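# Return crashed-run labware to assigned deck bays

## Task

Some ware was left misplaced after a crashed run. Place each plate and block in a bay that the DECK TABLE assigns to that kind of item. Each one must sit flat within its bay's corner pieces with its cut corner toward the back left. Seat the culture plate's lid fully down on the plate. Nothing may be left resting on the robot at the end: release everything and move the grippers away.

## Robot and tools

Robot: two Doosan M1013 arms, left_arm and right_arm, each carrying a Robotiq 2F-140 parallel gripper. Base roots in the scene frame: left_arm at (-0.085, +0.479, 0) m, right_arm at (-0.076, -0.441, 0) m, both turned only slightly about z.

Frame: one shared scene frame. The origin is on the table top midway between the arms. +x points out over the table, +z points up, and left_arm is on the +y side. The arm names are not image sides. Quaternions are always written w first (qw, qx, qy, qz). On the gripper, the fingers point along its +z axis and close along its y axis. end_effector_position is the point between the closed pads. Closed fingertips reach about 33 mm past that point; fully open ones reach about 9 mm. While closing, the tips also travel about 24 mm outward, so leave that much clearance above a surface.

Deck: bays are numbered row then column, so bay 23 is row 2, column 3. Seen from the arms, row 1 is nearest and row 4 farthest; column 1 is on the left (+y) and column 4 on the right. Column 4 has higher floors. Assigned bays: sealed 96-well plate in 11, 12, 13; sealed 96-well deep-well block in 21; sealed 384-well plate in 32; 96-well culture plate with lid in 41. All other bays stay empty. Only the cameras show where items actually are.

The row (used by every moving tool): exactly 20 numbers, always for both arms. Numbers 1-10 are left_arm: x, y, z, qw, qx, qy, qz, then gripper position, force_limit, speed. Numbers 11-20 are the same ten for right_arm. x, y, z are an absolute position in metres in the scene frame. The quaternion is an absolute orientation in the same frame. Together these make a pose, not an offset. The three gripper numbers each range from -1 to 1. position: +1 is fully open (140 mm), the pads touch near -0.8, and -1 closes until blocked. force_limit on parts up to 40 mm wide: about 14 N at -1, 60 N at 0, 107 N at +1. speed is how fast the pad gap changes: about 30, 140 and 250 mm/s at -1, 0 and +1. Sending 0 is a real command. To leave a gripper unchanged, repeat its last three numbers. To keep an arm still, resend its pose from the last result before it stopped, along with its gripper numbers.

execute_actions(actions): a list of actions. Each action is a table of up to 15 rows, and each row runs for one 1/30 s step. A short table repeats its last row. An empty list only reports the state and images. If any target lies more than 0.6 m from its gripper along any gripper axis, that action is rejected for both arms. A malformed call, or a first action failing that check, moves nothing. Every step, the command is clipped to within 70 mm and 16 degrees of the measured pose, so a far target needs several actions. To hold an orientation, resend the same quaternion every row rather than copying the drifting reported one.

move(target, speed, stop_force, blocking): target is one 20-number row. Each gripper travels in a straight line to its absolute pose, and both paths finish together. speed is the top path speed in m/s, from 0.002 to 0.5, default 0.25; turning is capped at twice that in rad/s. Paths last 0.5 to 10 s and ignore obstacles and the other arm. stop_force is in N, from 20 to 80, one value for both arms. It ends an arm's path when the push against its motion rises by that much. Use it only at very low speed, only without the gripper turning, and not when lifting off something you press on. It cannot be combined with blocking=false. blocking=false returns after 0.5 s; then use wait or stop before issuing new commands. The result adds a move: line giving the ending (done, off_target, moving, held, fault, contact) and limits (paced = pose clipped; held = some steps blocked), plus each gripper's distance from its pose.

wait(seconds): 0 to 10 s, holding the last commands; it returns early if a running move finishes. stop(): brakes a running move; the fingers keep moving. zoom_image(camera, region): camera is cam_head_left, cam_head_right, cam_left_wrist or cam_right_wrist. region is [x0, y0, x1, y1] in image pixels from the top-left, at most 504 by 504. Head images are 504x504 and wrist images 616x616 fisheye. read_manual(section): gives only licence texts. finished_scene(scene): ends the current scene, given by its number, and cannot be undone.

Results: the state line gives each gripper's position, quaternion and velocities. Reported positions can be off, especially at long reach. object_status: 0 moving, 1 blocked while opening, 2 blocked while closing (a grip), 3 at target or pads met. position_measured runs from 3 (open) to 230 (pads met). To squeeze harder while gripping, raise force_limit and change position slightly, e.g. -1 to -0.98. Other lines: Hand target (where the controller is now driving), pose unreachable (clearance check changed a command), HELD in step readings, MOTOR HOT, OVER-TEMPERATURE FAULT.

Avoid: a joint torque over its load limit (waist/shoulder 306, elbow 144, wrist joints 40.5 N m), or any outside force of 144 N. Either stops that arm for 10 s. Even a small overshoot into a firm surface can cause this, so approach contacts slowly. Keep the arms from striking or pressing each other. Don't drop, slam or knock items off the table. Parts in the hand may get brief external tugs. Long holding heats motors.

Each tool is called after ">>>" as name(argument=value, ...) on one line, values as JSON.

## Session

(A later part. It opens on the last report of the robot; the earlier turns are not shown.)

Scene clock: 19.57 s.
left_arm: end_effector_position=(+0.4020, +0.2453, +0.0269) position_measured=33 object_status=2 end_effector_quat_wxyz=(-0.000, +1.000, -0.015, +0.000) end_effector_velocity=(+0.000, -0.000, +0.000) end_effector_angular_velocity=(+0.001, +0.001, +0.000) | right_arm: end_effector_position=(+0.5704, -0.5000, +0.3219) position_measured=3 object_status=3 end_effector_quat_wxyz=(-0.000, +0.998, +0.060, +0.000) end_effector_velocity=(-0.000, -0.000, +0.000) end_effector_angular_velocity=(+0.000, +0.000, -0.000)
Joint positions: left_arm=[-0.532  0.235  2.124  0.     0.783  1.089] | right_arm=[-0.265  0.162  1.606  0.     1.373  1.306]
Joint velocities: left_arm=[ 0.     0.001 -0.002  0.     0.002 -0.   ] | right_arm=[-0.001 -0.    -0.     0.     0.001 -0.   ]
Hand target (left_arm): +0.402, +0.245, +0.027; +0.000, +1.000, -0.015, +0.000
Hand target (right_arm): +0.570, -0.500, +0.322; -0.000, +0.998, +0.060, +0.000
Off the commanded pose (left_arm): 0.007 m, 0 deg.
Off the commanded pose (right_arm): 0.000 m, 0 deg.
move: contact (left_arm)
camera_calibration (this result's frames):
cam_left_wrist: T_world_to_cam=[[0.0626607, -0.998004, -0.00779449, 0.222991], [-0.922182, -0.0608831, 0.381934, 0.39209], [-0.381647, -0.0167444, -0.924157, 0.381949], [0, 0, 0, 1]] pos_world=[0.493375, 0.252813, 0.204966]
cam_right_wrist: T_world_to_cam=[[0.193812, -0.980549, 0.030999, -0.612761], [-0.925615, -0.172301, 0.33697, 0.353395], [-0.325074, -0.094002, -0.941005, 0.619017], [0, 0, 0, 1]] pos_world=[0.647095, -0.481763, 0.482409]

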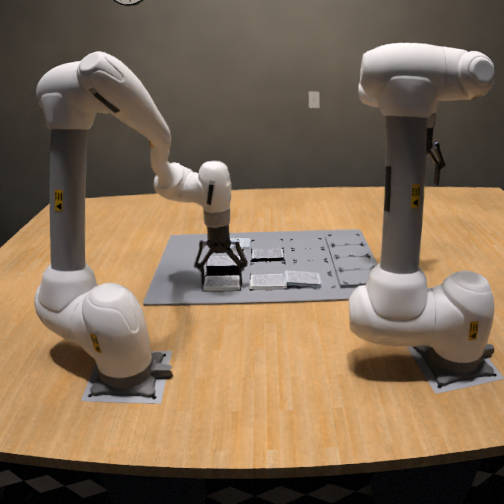

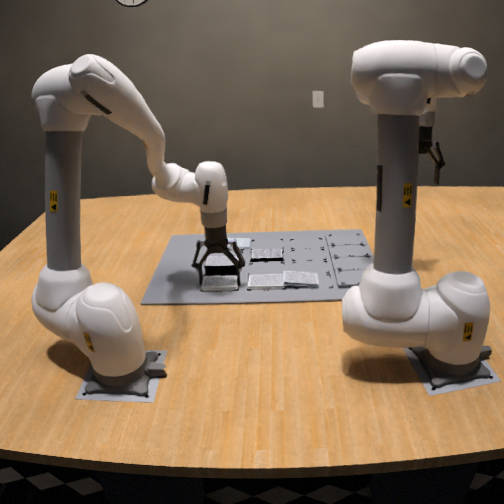

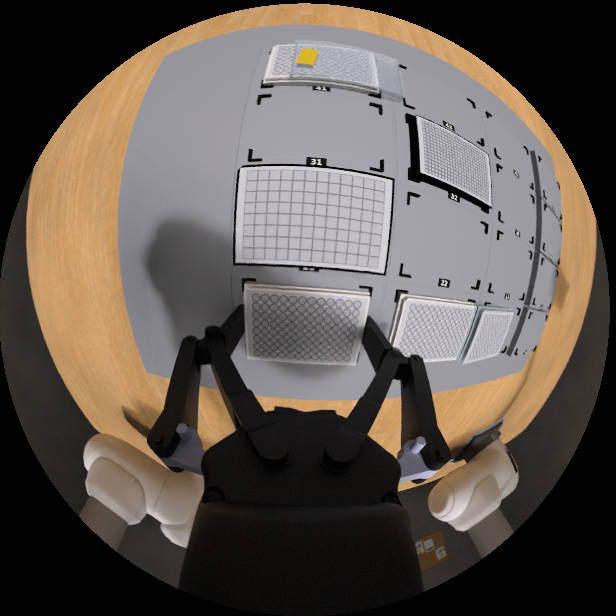

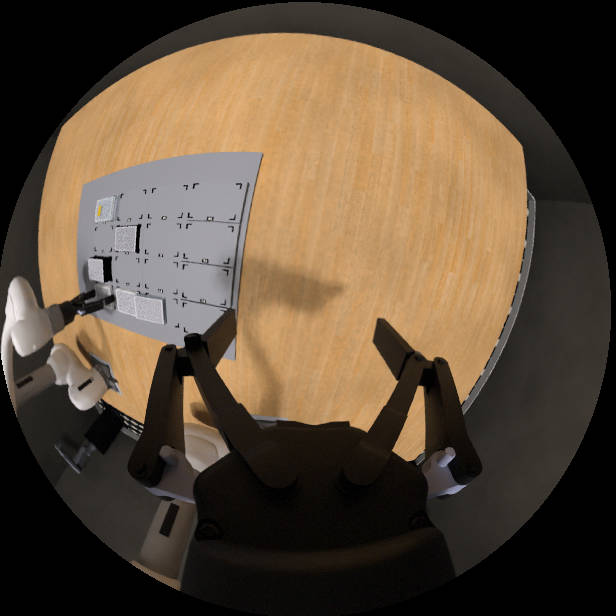

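>>> move(target=[0.4035,0.2453,0.0295,0,1,-0.017,0,-1,-0.3,-0.8,0.5704,-0.5,0.3219,0,0.998,0.06,0,1,0,0], speed=0.02)

>>> move(target=[0.4035,0.2453,0.020,0,1,-0.017,0,-1,-0.3,-0.8,0.5704,-0.5,0.3219,0,0.998,0.06,0,1,0,0], speed=0.006, stop_force=20)

>>> zoom_image(camera="cam_left_wrist", region=[210,250,410,390])

>>> zoom_image(camera="cam_head_left", region=[185,250,265,300])

Scene clock: 20.67 s.
left_arm: end_effector_position=(+0.4036, +0.2453, +0.0296) position_measured=33 object_status=2 end_effector_quat_wxyz=(+0.000, +1.000, -0.017, +0.000) end_effector_velocity=(+0.000, +0.000, +0.000) end_effector_angular_velocity=(+0.001, -0.001, -0.000) | right_arm: end_effector_position=(+0.5704, -0.5000, +0.3219) position_measured=3 object_status=3 end_effector_quat_wxyz=(+0.000, +0.998, +0.060, +0.000) end_effector_velocity=(-0.000, +0.000, -0.000) end_effector_angular_velocity=(+0.001, +0.001, +0.000)
Joint positions: left_arm=[-0.531  0.233  2.119 -0.     0.789  1.094] | right_arm=[-0.265  0.162  1.606  0.     1.373  1.306]
Joint velocities: left_arm=[ 0.     0.    -0.     0.002  0.    -0.001] | right_arm=[ 0.     0.     0.     0.001  0.    -0.   ]
Hand target (left_arm): +0.404, +0.245, +0.030; +0.000, +1.000, -0.017, -0.000
Hand target (right_arm): +0.570, -0.500, +0.322; -0.000, +0.998, +0.060, +0.000
Off the commanded pose (left_arm): 0.000 m, 0 deg.
Off the commanded pose (right_arm): 0.000 m, 0 deg.
move: done
camera_calibration (this result's frames):
cam_left_wrist: T_world_to_cam=[[0.0587108, -0.998245, -0.00772536, 0.224503], [-0.92241, -0.0572066, 0.381951, 0.391685], [-0.381722, -0.0152987, -0.92415, 0.384691], [0, 0, 0, 1]] pos_world=[0.494959, 0.252401, 0.207642]
cam_right_wrist: T_world_to_cam=[[0.193812, -0.980549, 0.0309991, -0.612761], [-0.925615, -0.172301, 0.33697, 0.353395], [-0.325074, -0.0940021, -0.941005, 0.619017], [0, 0, 0, 1]] pos_world=[0.647095, -0.481763, 0.48241]

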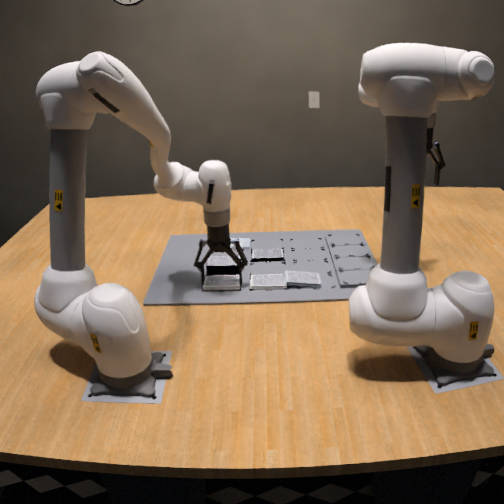

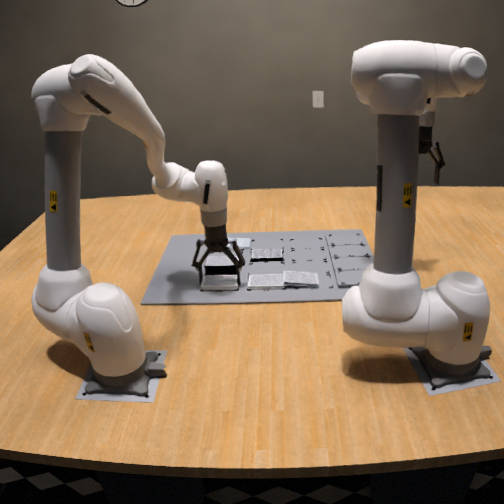

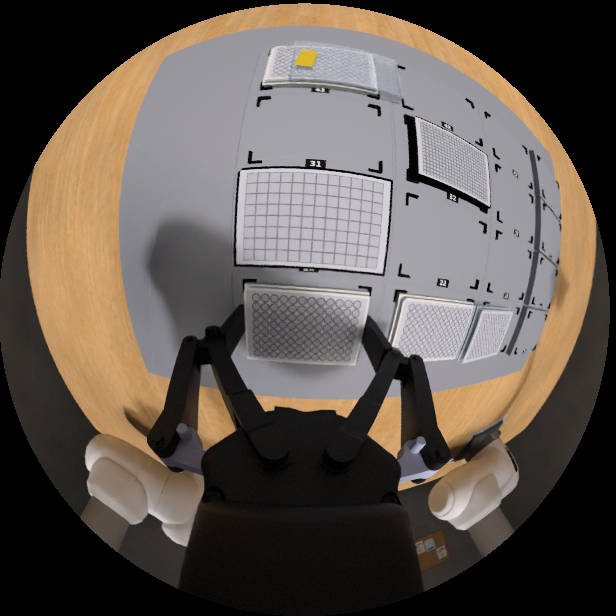

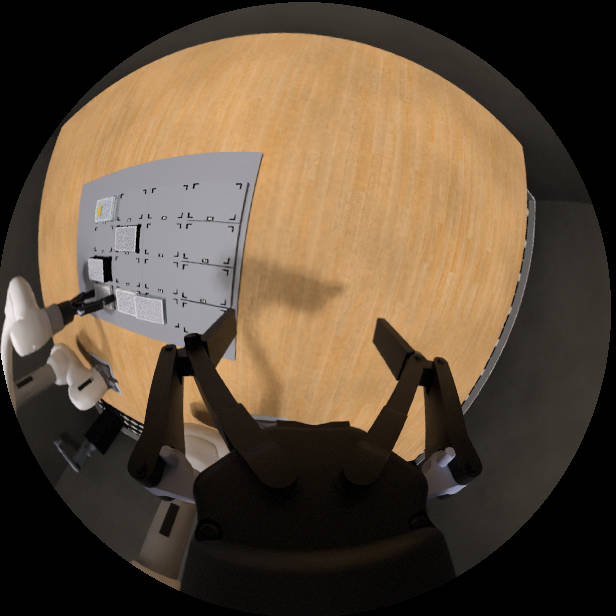

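Scene clock: 21.40 s.
left_arm: end_effector_position=(+0.4036, +0.2453, +0.0271) position_measured=33 object_status=2 end_effector_quat_wxyz=(+0.000, +1.000, -0.017, +0.000) end_effector_velocity=(+0.000, +0.000, +0.000) end_effector_angular_velocity=(+0.001, +0.001, +0.002) | right_arm: end_effector_position=(+0.5704, -0.5000, +0.3219) position_measured=3 object_status=3 end_effector_quat_wxyz=(+0.000, +0.998, +0.060, +0.000) end_effector_velocity=(+0.000, +0.001, +0.000) end_effector_angular_velocity=(+0.000, -0.001, +0.000)
Joint positions: left_arm=[-0.531  0.236  2.121 -0.     0.784  1.094] | right_arm=[-0.265  0.162  1.606  0.     1.373  1.306]
Joint velocities: left_arm=[ 0.     0.001 -0.002 -0.     0.002 -0.001] | right_arm=[ 0.001 -0.    -0.     0.    -0.     0.001]
Hand target (left_arm): +0.404, +0.245, +0.027; +0.000, +1.000, -0.017, +0.000
Hand target (right_arm): +0.570, -0.500, +0.322; -0.000, +0.998, +0.060, +0.000
Off the commanded pose (left_arm): 0.007 m, 0 deg.
Off the commanded pose (right_arm): 0.000 m, 0 deg.
move: contact (left_arm)
camera_calibration (this result's frames):
cam_left_wrist: T_world_to_cam=[[0.0587383, -0.998244, -0.00765904, 0.224473], [-0.92245, -0.0572082, 0.381855, 0.392689], [-0.381623, -0.0153644, -0.92419, 0.382343], [0, 0, 0, 1]] pos_world=[0.494962, 0.252418, 0.205127]
cam_right_wrist: T_world_to_cam=[[0.193812, -0.980549, 0.030999, -0.612761], [-0.925615, -0.172301, 0.33697, 0.353395], [-0.325074, -0.0940021, -0.941005, 0.619017], [0, 0, 0, 1]] pos_world=[0.647095, -0.481763, 0.482409]

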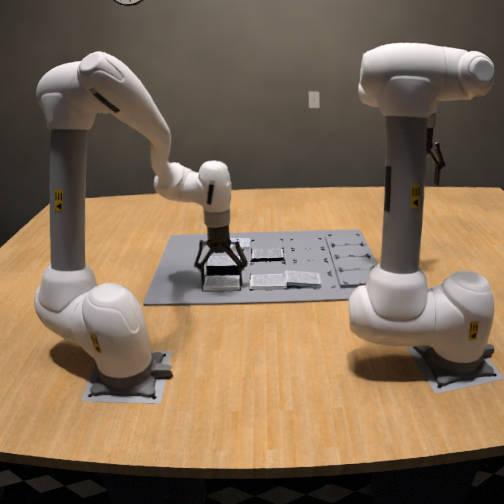

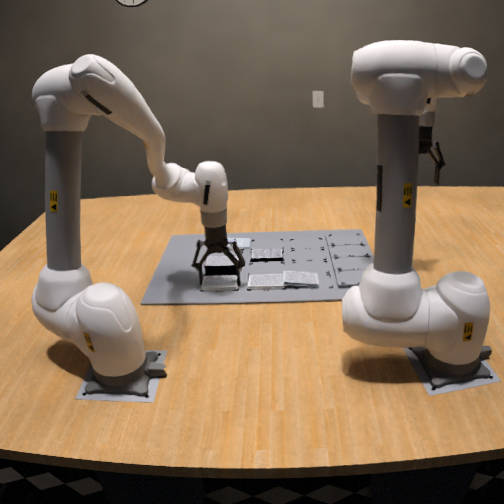

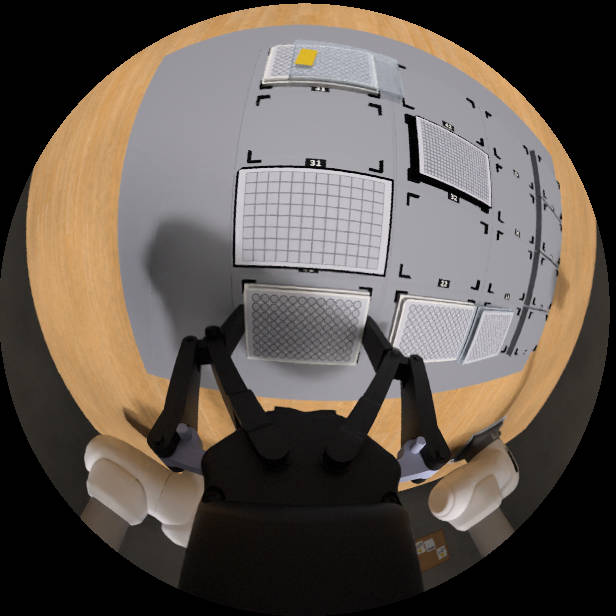

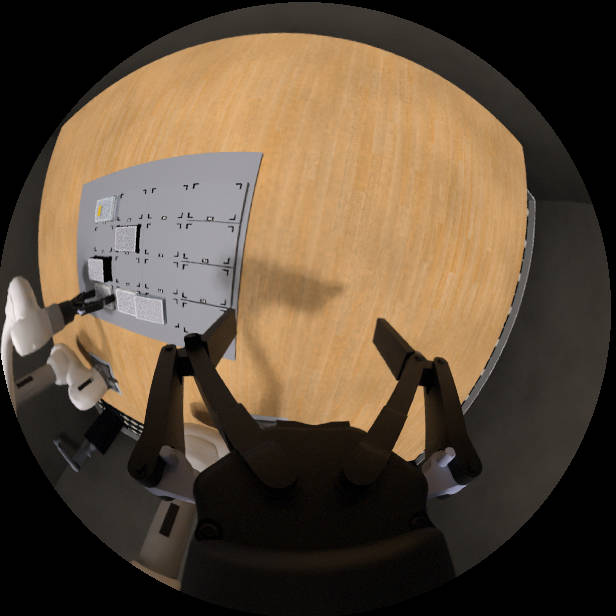

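Region (210, 250, 410, 390) of cam_left_wrist's 616x616 image, scaled by 2.520, with more detail than that image has; it fills the top 353 rows of this view, and the rest is white.

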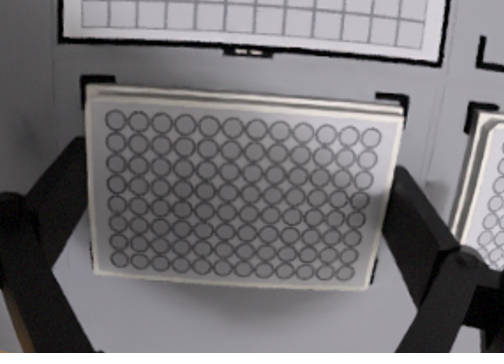

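Region (185, 250, 265, 300) of cam_head_left's 504x504 image, scaled by 6.300, with more detail than that image has; it fills the top 315 rows of this view, and the rest is white.

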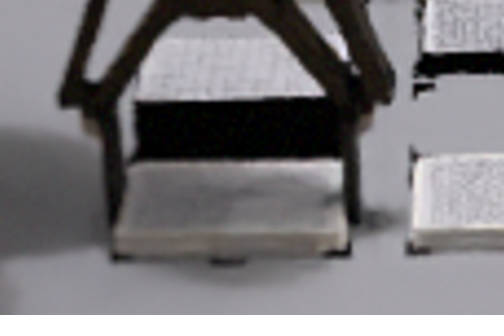

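>>> move(target=[0.4035,0.2453,0.0275,0,1,-0.017,0,1,-0.3,-0.8,0.5704,-0.5,0.3219,0,0.998,0.06,0,1,0,0], speed=0.02)

>>> move(target=[0.34,0.17,0.09,0,1,-0.0,0,1,-0.3,-0.8,0.5704,-0.5,0.3219,0,0.998,0.06,0,1,0,0], speed=0.1)

>>> zoom_image(camera="cam_left_wrist", region=[150,180,480,350])

>>> zoom_image(camera="cam_head_left", region=[185,250,335,300])

Scene clock: 22.40 s.
left_arm: end_effector_position=(+0.4035, +0.2453, +0.0275) position_measured=3 object_status=3 end_effector_quat_wxyz=(+0.000, +1.000, -0.017, -0.000) end_effector_velocity=(-0.000, +0.000, +0.000) end_effector_angular_velocity=(-0.000, +0.001, +0.000) | right_arm: end_effector_position=(+0.5704, -0.5000, +0.3219) position_measured=3 object_status=3 end_effector_quat_wxyz=(-0.000, +0.998, +0.060, +0.000) end_effector_velocity=(-0.000, -0.000, -0.000) end_effector_angular_velocity=(+0.000, +0.001, -0.001)
Joint positions: left_arm=[-0.531  0.236  2.121 -0.     0.785  1.094] | right_arm=[-0.265  0.162  1.606  0.     1.373  1.306]
Joint velocities: left_arm=[-0.    -0.     0.    -0.001  0.001  0.   ] | right_arm=[-0.     0.    -0.    -0.     0.001  0.001]
Hand target (left_arm): +0.404, +0.245, +0.028; +0.000, +1.000, -0.017, -0.000
Hand target (right_arm): +0.570, -0.500, +0.322; -0.000, +0.998, +0.060, +0.000
Off the commanded pose (left_arm): 0.000 m, 0 deg.
Off the commanded pose (right_arm): 0.000 m, 0 deg.
move: done
camera_calibration (this result's frames):
cam_left_wrist: T_world_to_cam=[[0.0587367, -0.998243, -0.00778457, 0.224545], [-0.922372, -0.0572517, 0.382036, 0.392401], [-0.381811, -0.0152593, -0.924115, 0.382761], [0, 0, 0, 1]] pos_world=[0.494893, 0.252457, 0.205552]
cam_right_wrist: T_world_to_cam=[[0.193812, -0.980549, 0.0309989, -0.612761], [-0.925615, -0.172301, 0.33697, 0.353395], [-0.325074, -0.094002, -0.941005, 0.619017], [0, 0, 0, 1]] pos_world=[0.647095, -0.481763, 0.482409]

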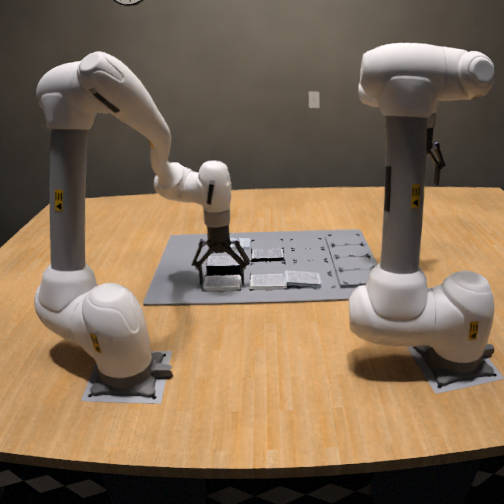

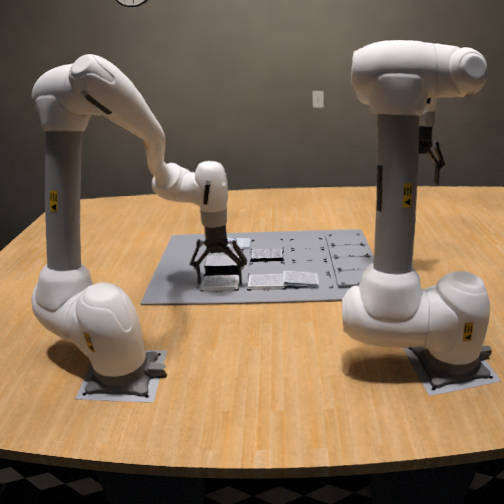

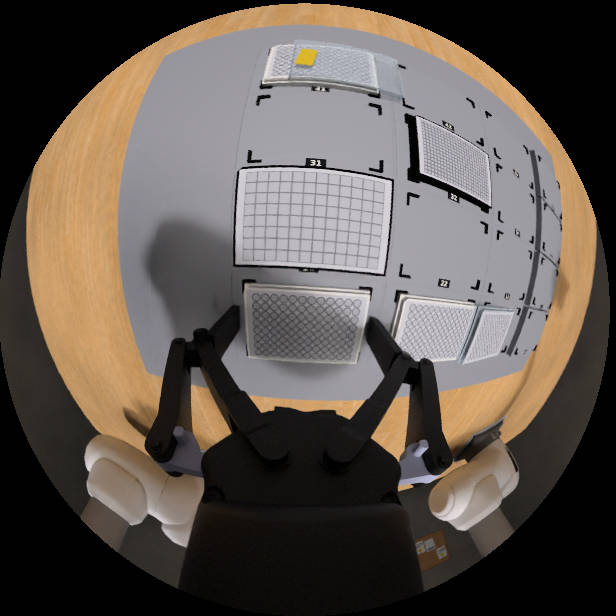

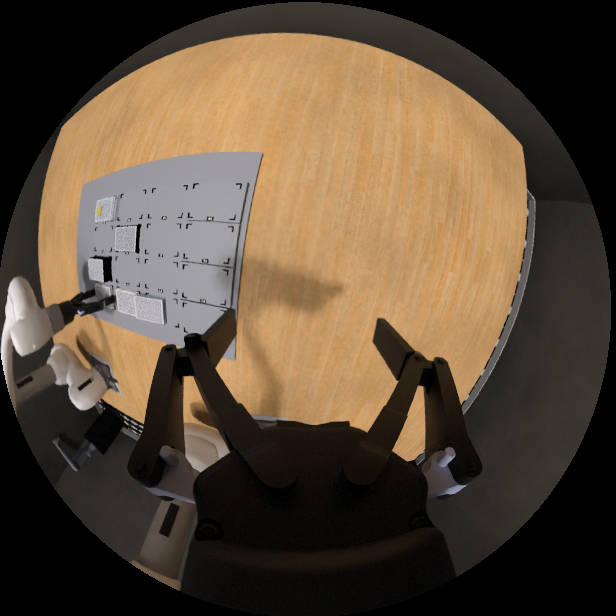

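Scene clock: 23.87 s.
left_arm: end_effector_position=(+0.3398, +0.1699, +0.0901) position_measured=3 object_status=3 end_effector_quat_wxyz=(+0.000, +1.000, +0.000, -0.000) end_effector_velocity=(+0.000, -0.000, -0.000) end_effector_angular_velocity=(-0.000, -0.000, -0.000) | right_arm: end_effector_position=(+0.5704, -0.5000, +0.3219) position_measured=3 object_status=3 end_effector_quat_wxyz=(-0.000, +0.998, +0.060, +0.000) end_effector_velocity=(-0.000, -0.000, -0.000) end_effector_angular_velocity=(-0.000, +0.000, -0.000)
Joint positions: left_arm=[-0.716  0.135  2.099 -0.     0.907  0.876] | right_arm=[-0.265  0.162  1.606  0.     1.373  1.306]
Joint velocities: left_arm=[-0.     0.    -0.     0.    -0.001 -0.   ] | right_arm=[-0.  0.  0. -0.  0. -0.]
Hand target (left_arm): +0.340, +0.170, +0.090; -0.000, +1.000, -0.000, -0.000
Hand target (right_arm): +0.570, -0.500, +0.322; -0.000, +0.998, +0.060, +0.000
Off the commanded pose (left_arm): 0.000 m, 0 deg.
Off the commanded pose (right_arm): 0.000 m, 0 deg.
move: done
camera_calibration (this result's frames):
cam_left_wrist: T_world_to_cam=[[0.0926654, -0.995668, -0.00768024, 0.141508], [-0.9198, -0.0885531, 0.382265, 0.309829], [-0.381289, -0.0283584, -0.924021, 0.41715], [0, 0, 0, 1]] pos_world=[0.430922, 0.180161, 0.268105]
cam_right_wrist: T_world_to_cam=[[0.193812, -0.980549, 0.0309989, -0.612761], [-0.925615, -0.172301, 0.33697, 0.353395], [-0.325074, -0.094002, -0.941005, 0.619017], [0, 0, 0, 1]] pos_world=[0.647095, -0.481763, 0.482409]

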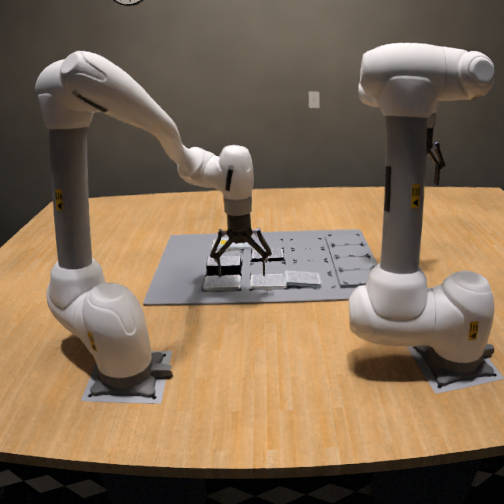

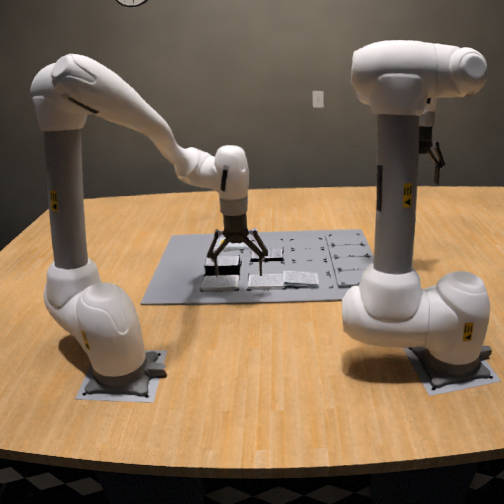

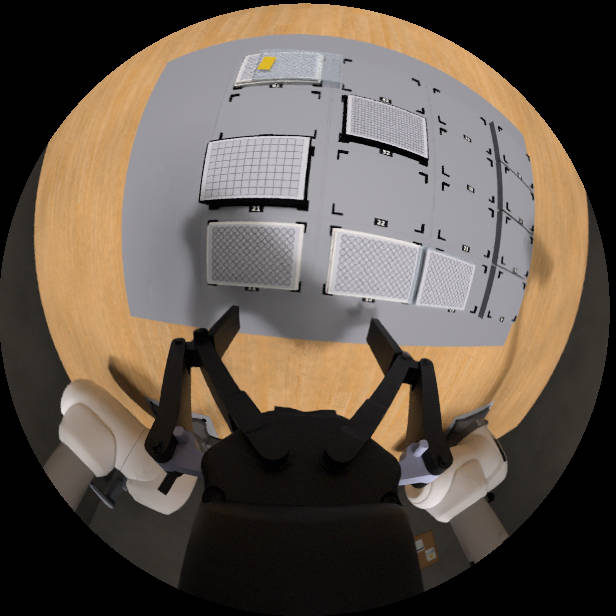

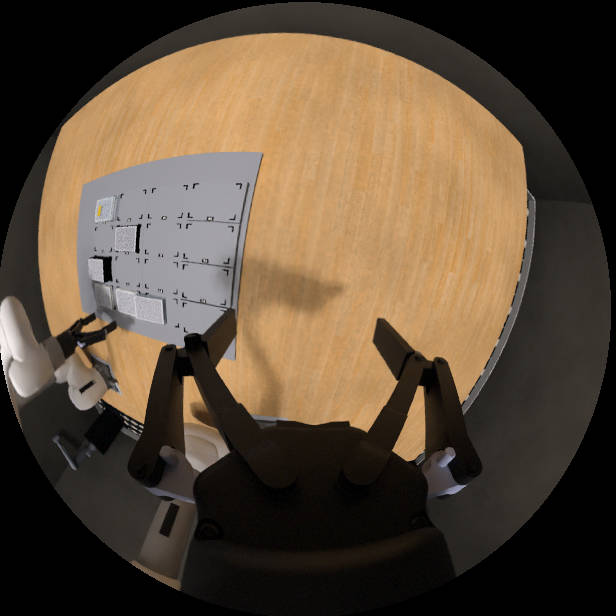

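Region (150, 180, 480, 350) of cam_left_wrist's 616x616 image, scaled by 1.527, with more detail than that image has; it fills the top 260 rows of this view, and the rest is white.

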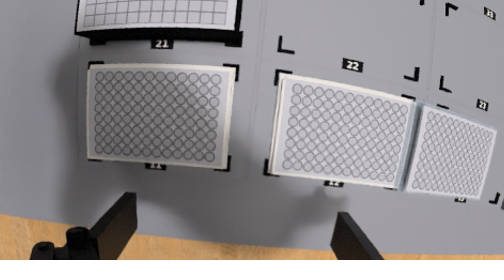

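Region (185, 250, 335, 300) of cam_head_left's 504x504 image, scaled by 3.360, with more detail than that image has.

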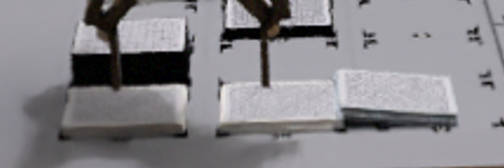

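>>> move(target=[0.31,0.235,0.06,0,1,-0.0,0,1,-0.3,-0.8,0.5704,-0.5,0.3219,0,0.998,0.06,0,1,0,0], speed=0.1)

>>> zoom_image(camera="cam_left_wrist", region=[220,170,400,300])

>>> zoom_image(camera="cam_head_right", region=[185,260,295,300])

Scene clock: 25.23 s.
left_arm: end_effector_position=(+0.3101, +0.2351, +0.0601) position_measured=3 object_status=3 end_effector_quat_wxyz=(-0.000, +1.000, -0.000, +0.000) end_effector_velocity=(-0.001, +0.001, -0.001) end_effector_angular_velocity=(+0.001, +0.001, +0.000) | right_arm: end_effector_position=(+0.5704, -0.5000, +0.3219) position_measured=3 object_status=3 end_effector_quat_wxyz=(-0.000, +0.998, +0.060, +0.000) end_effector_velocity=(+0.000, +0.000, -0.000) end_effector_angular_velocity=(-0.000, -0.000, -0.000)
Joint positions: left_arm=[-0.649  0.082  2.231  0.     0.829  0.943] | right_arm=[-0.265  0.162  1.606  0.     1.373  1.306]
Joint velocities: left_arm=[-0.    -0.     0.002 -0.     0.    -0.   ] | right_arm=[ 0.001 -0.     0.    -0.    -0.     0.001]
Hand target (left_arm): +0.310, +0.235, +0.060; +0.000, +1.000, +0.000, +0.000
Hand target (right_arm): +0.570, -0.500, +0.322; -0.000, +0.998, +0.060, +0.000
Off the commanded pose (left_arm): 0.000 m, 0 deg.
Off the commanded pose (right_arm): 0.000 m, 0 deg.
move: done
camera_calibration (this result's frames):
cam_left_wrist: T_world_to_cam=[[0.0925407, -0.995678, -0.00784571, 0.208995], [-0.91997, -0.0885132, 0.381865, 0.299869], [-0.380909, -0.0281203, -0.924185, 0.379828], [0, 0, 0, 1]] pos_world=[0.40121, 0.245315, 0.238162]
cam_right_wrist: T_world_to_cam=[[0.193812, -0.980549, 0.0309989, -0.612761], [-0.925615, -0.172301, 0.33697, 0.353395], [-0.325074, -0.094002, -0.941005, 0.619017], [0, 0, 0, 1]] pos_world=[0.647095, -0.481763, 0.48241]

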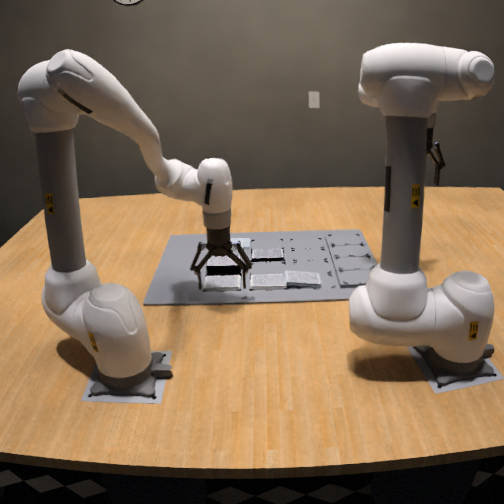

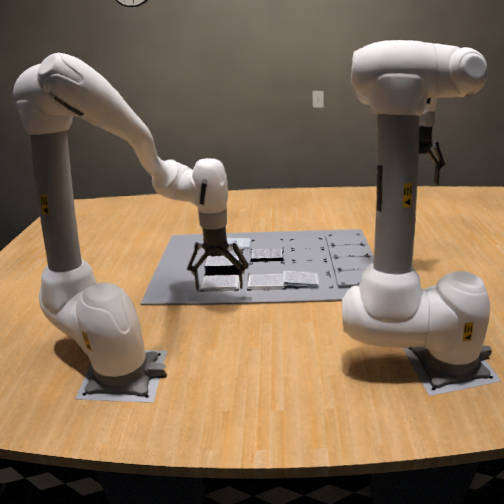

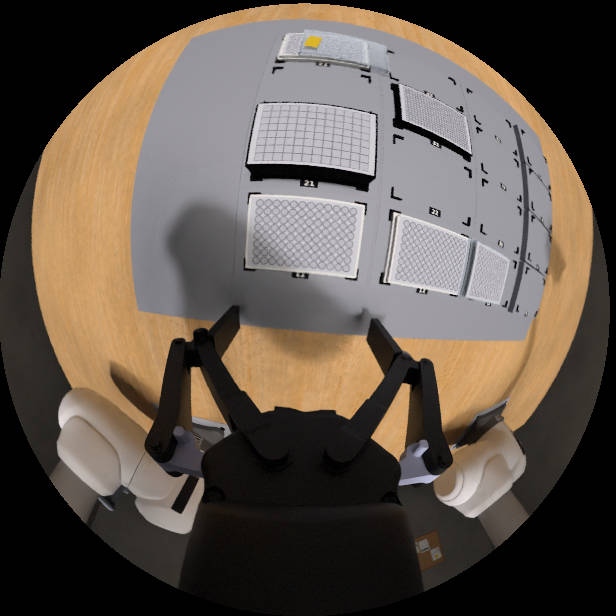

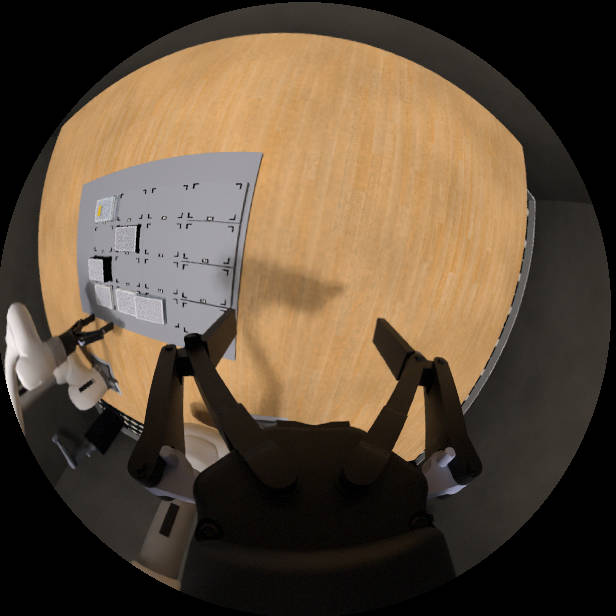

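Region (220, 170, 400, 300) of cam_left_wrist's 616x616 image, scaled by 2.800, with more detail than that image has.

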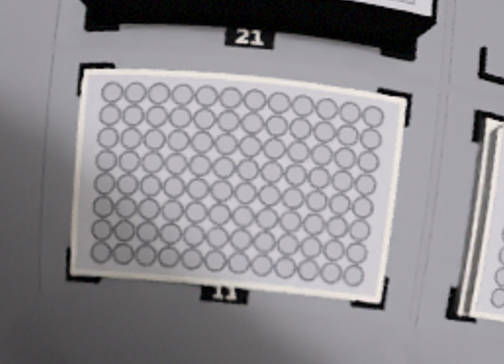

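Region (185, 260, 295, 300) of cam_head_right's 504x504 image, scaled by 4.582, with more detail than that image has; it fills the top 183 rows of this view, and the rest is white.

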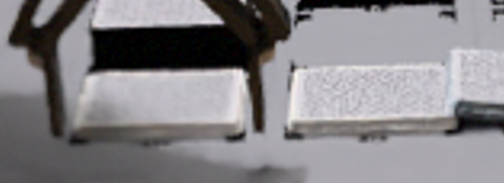

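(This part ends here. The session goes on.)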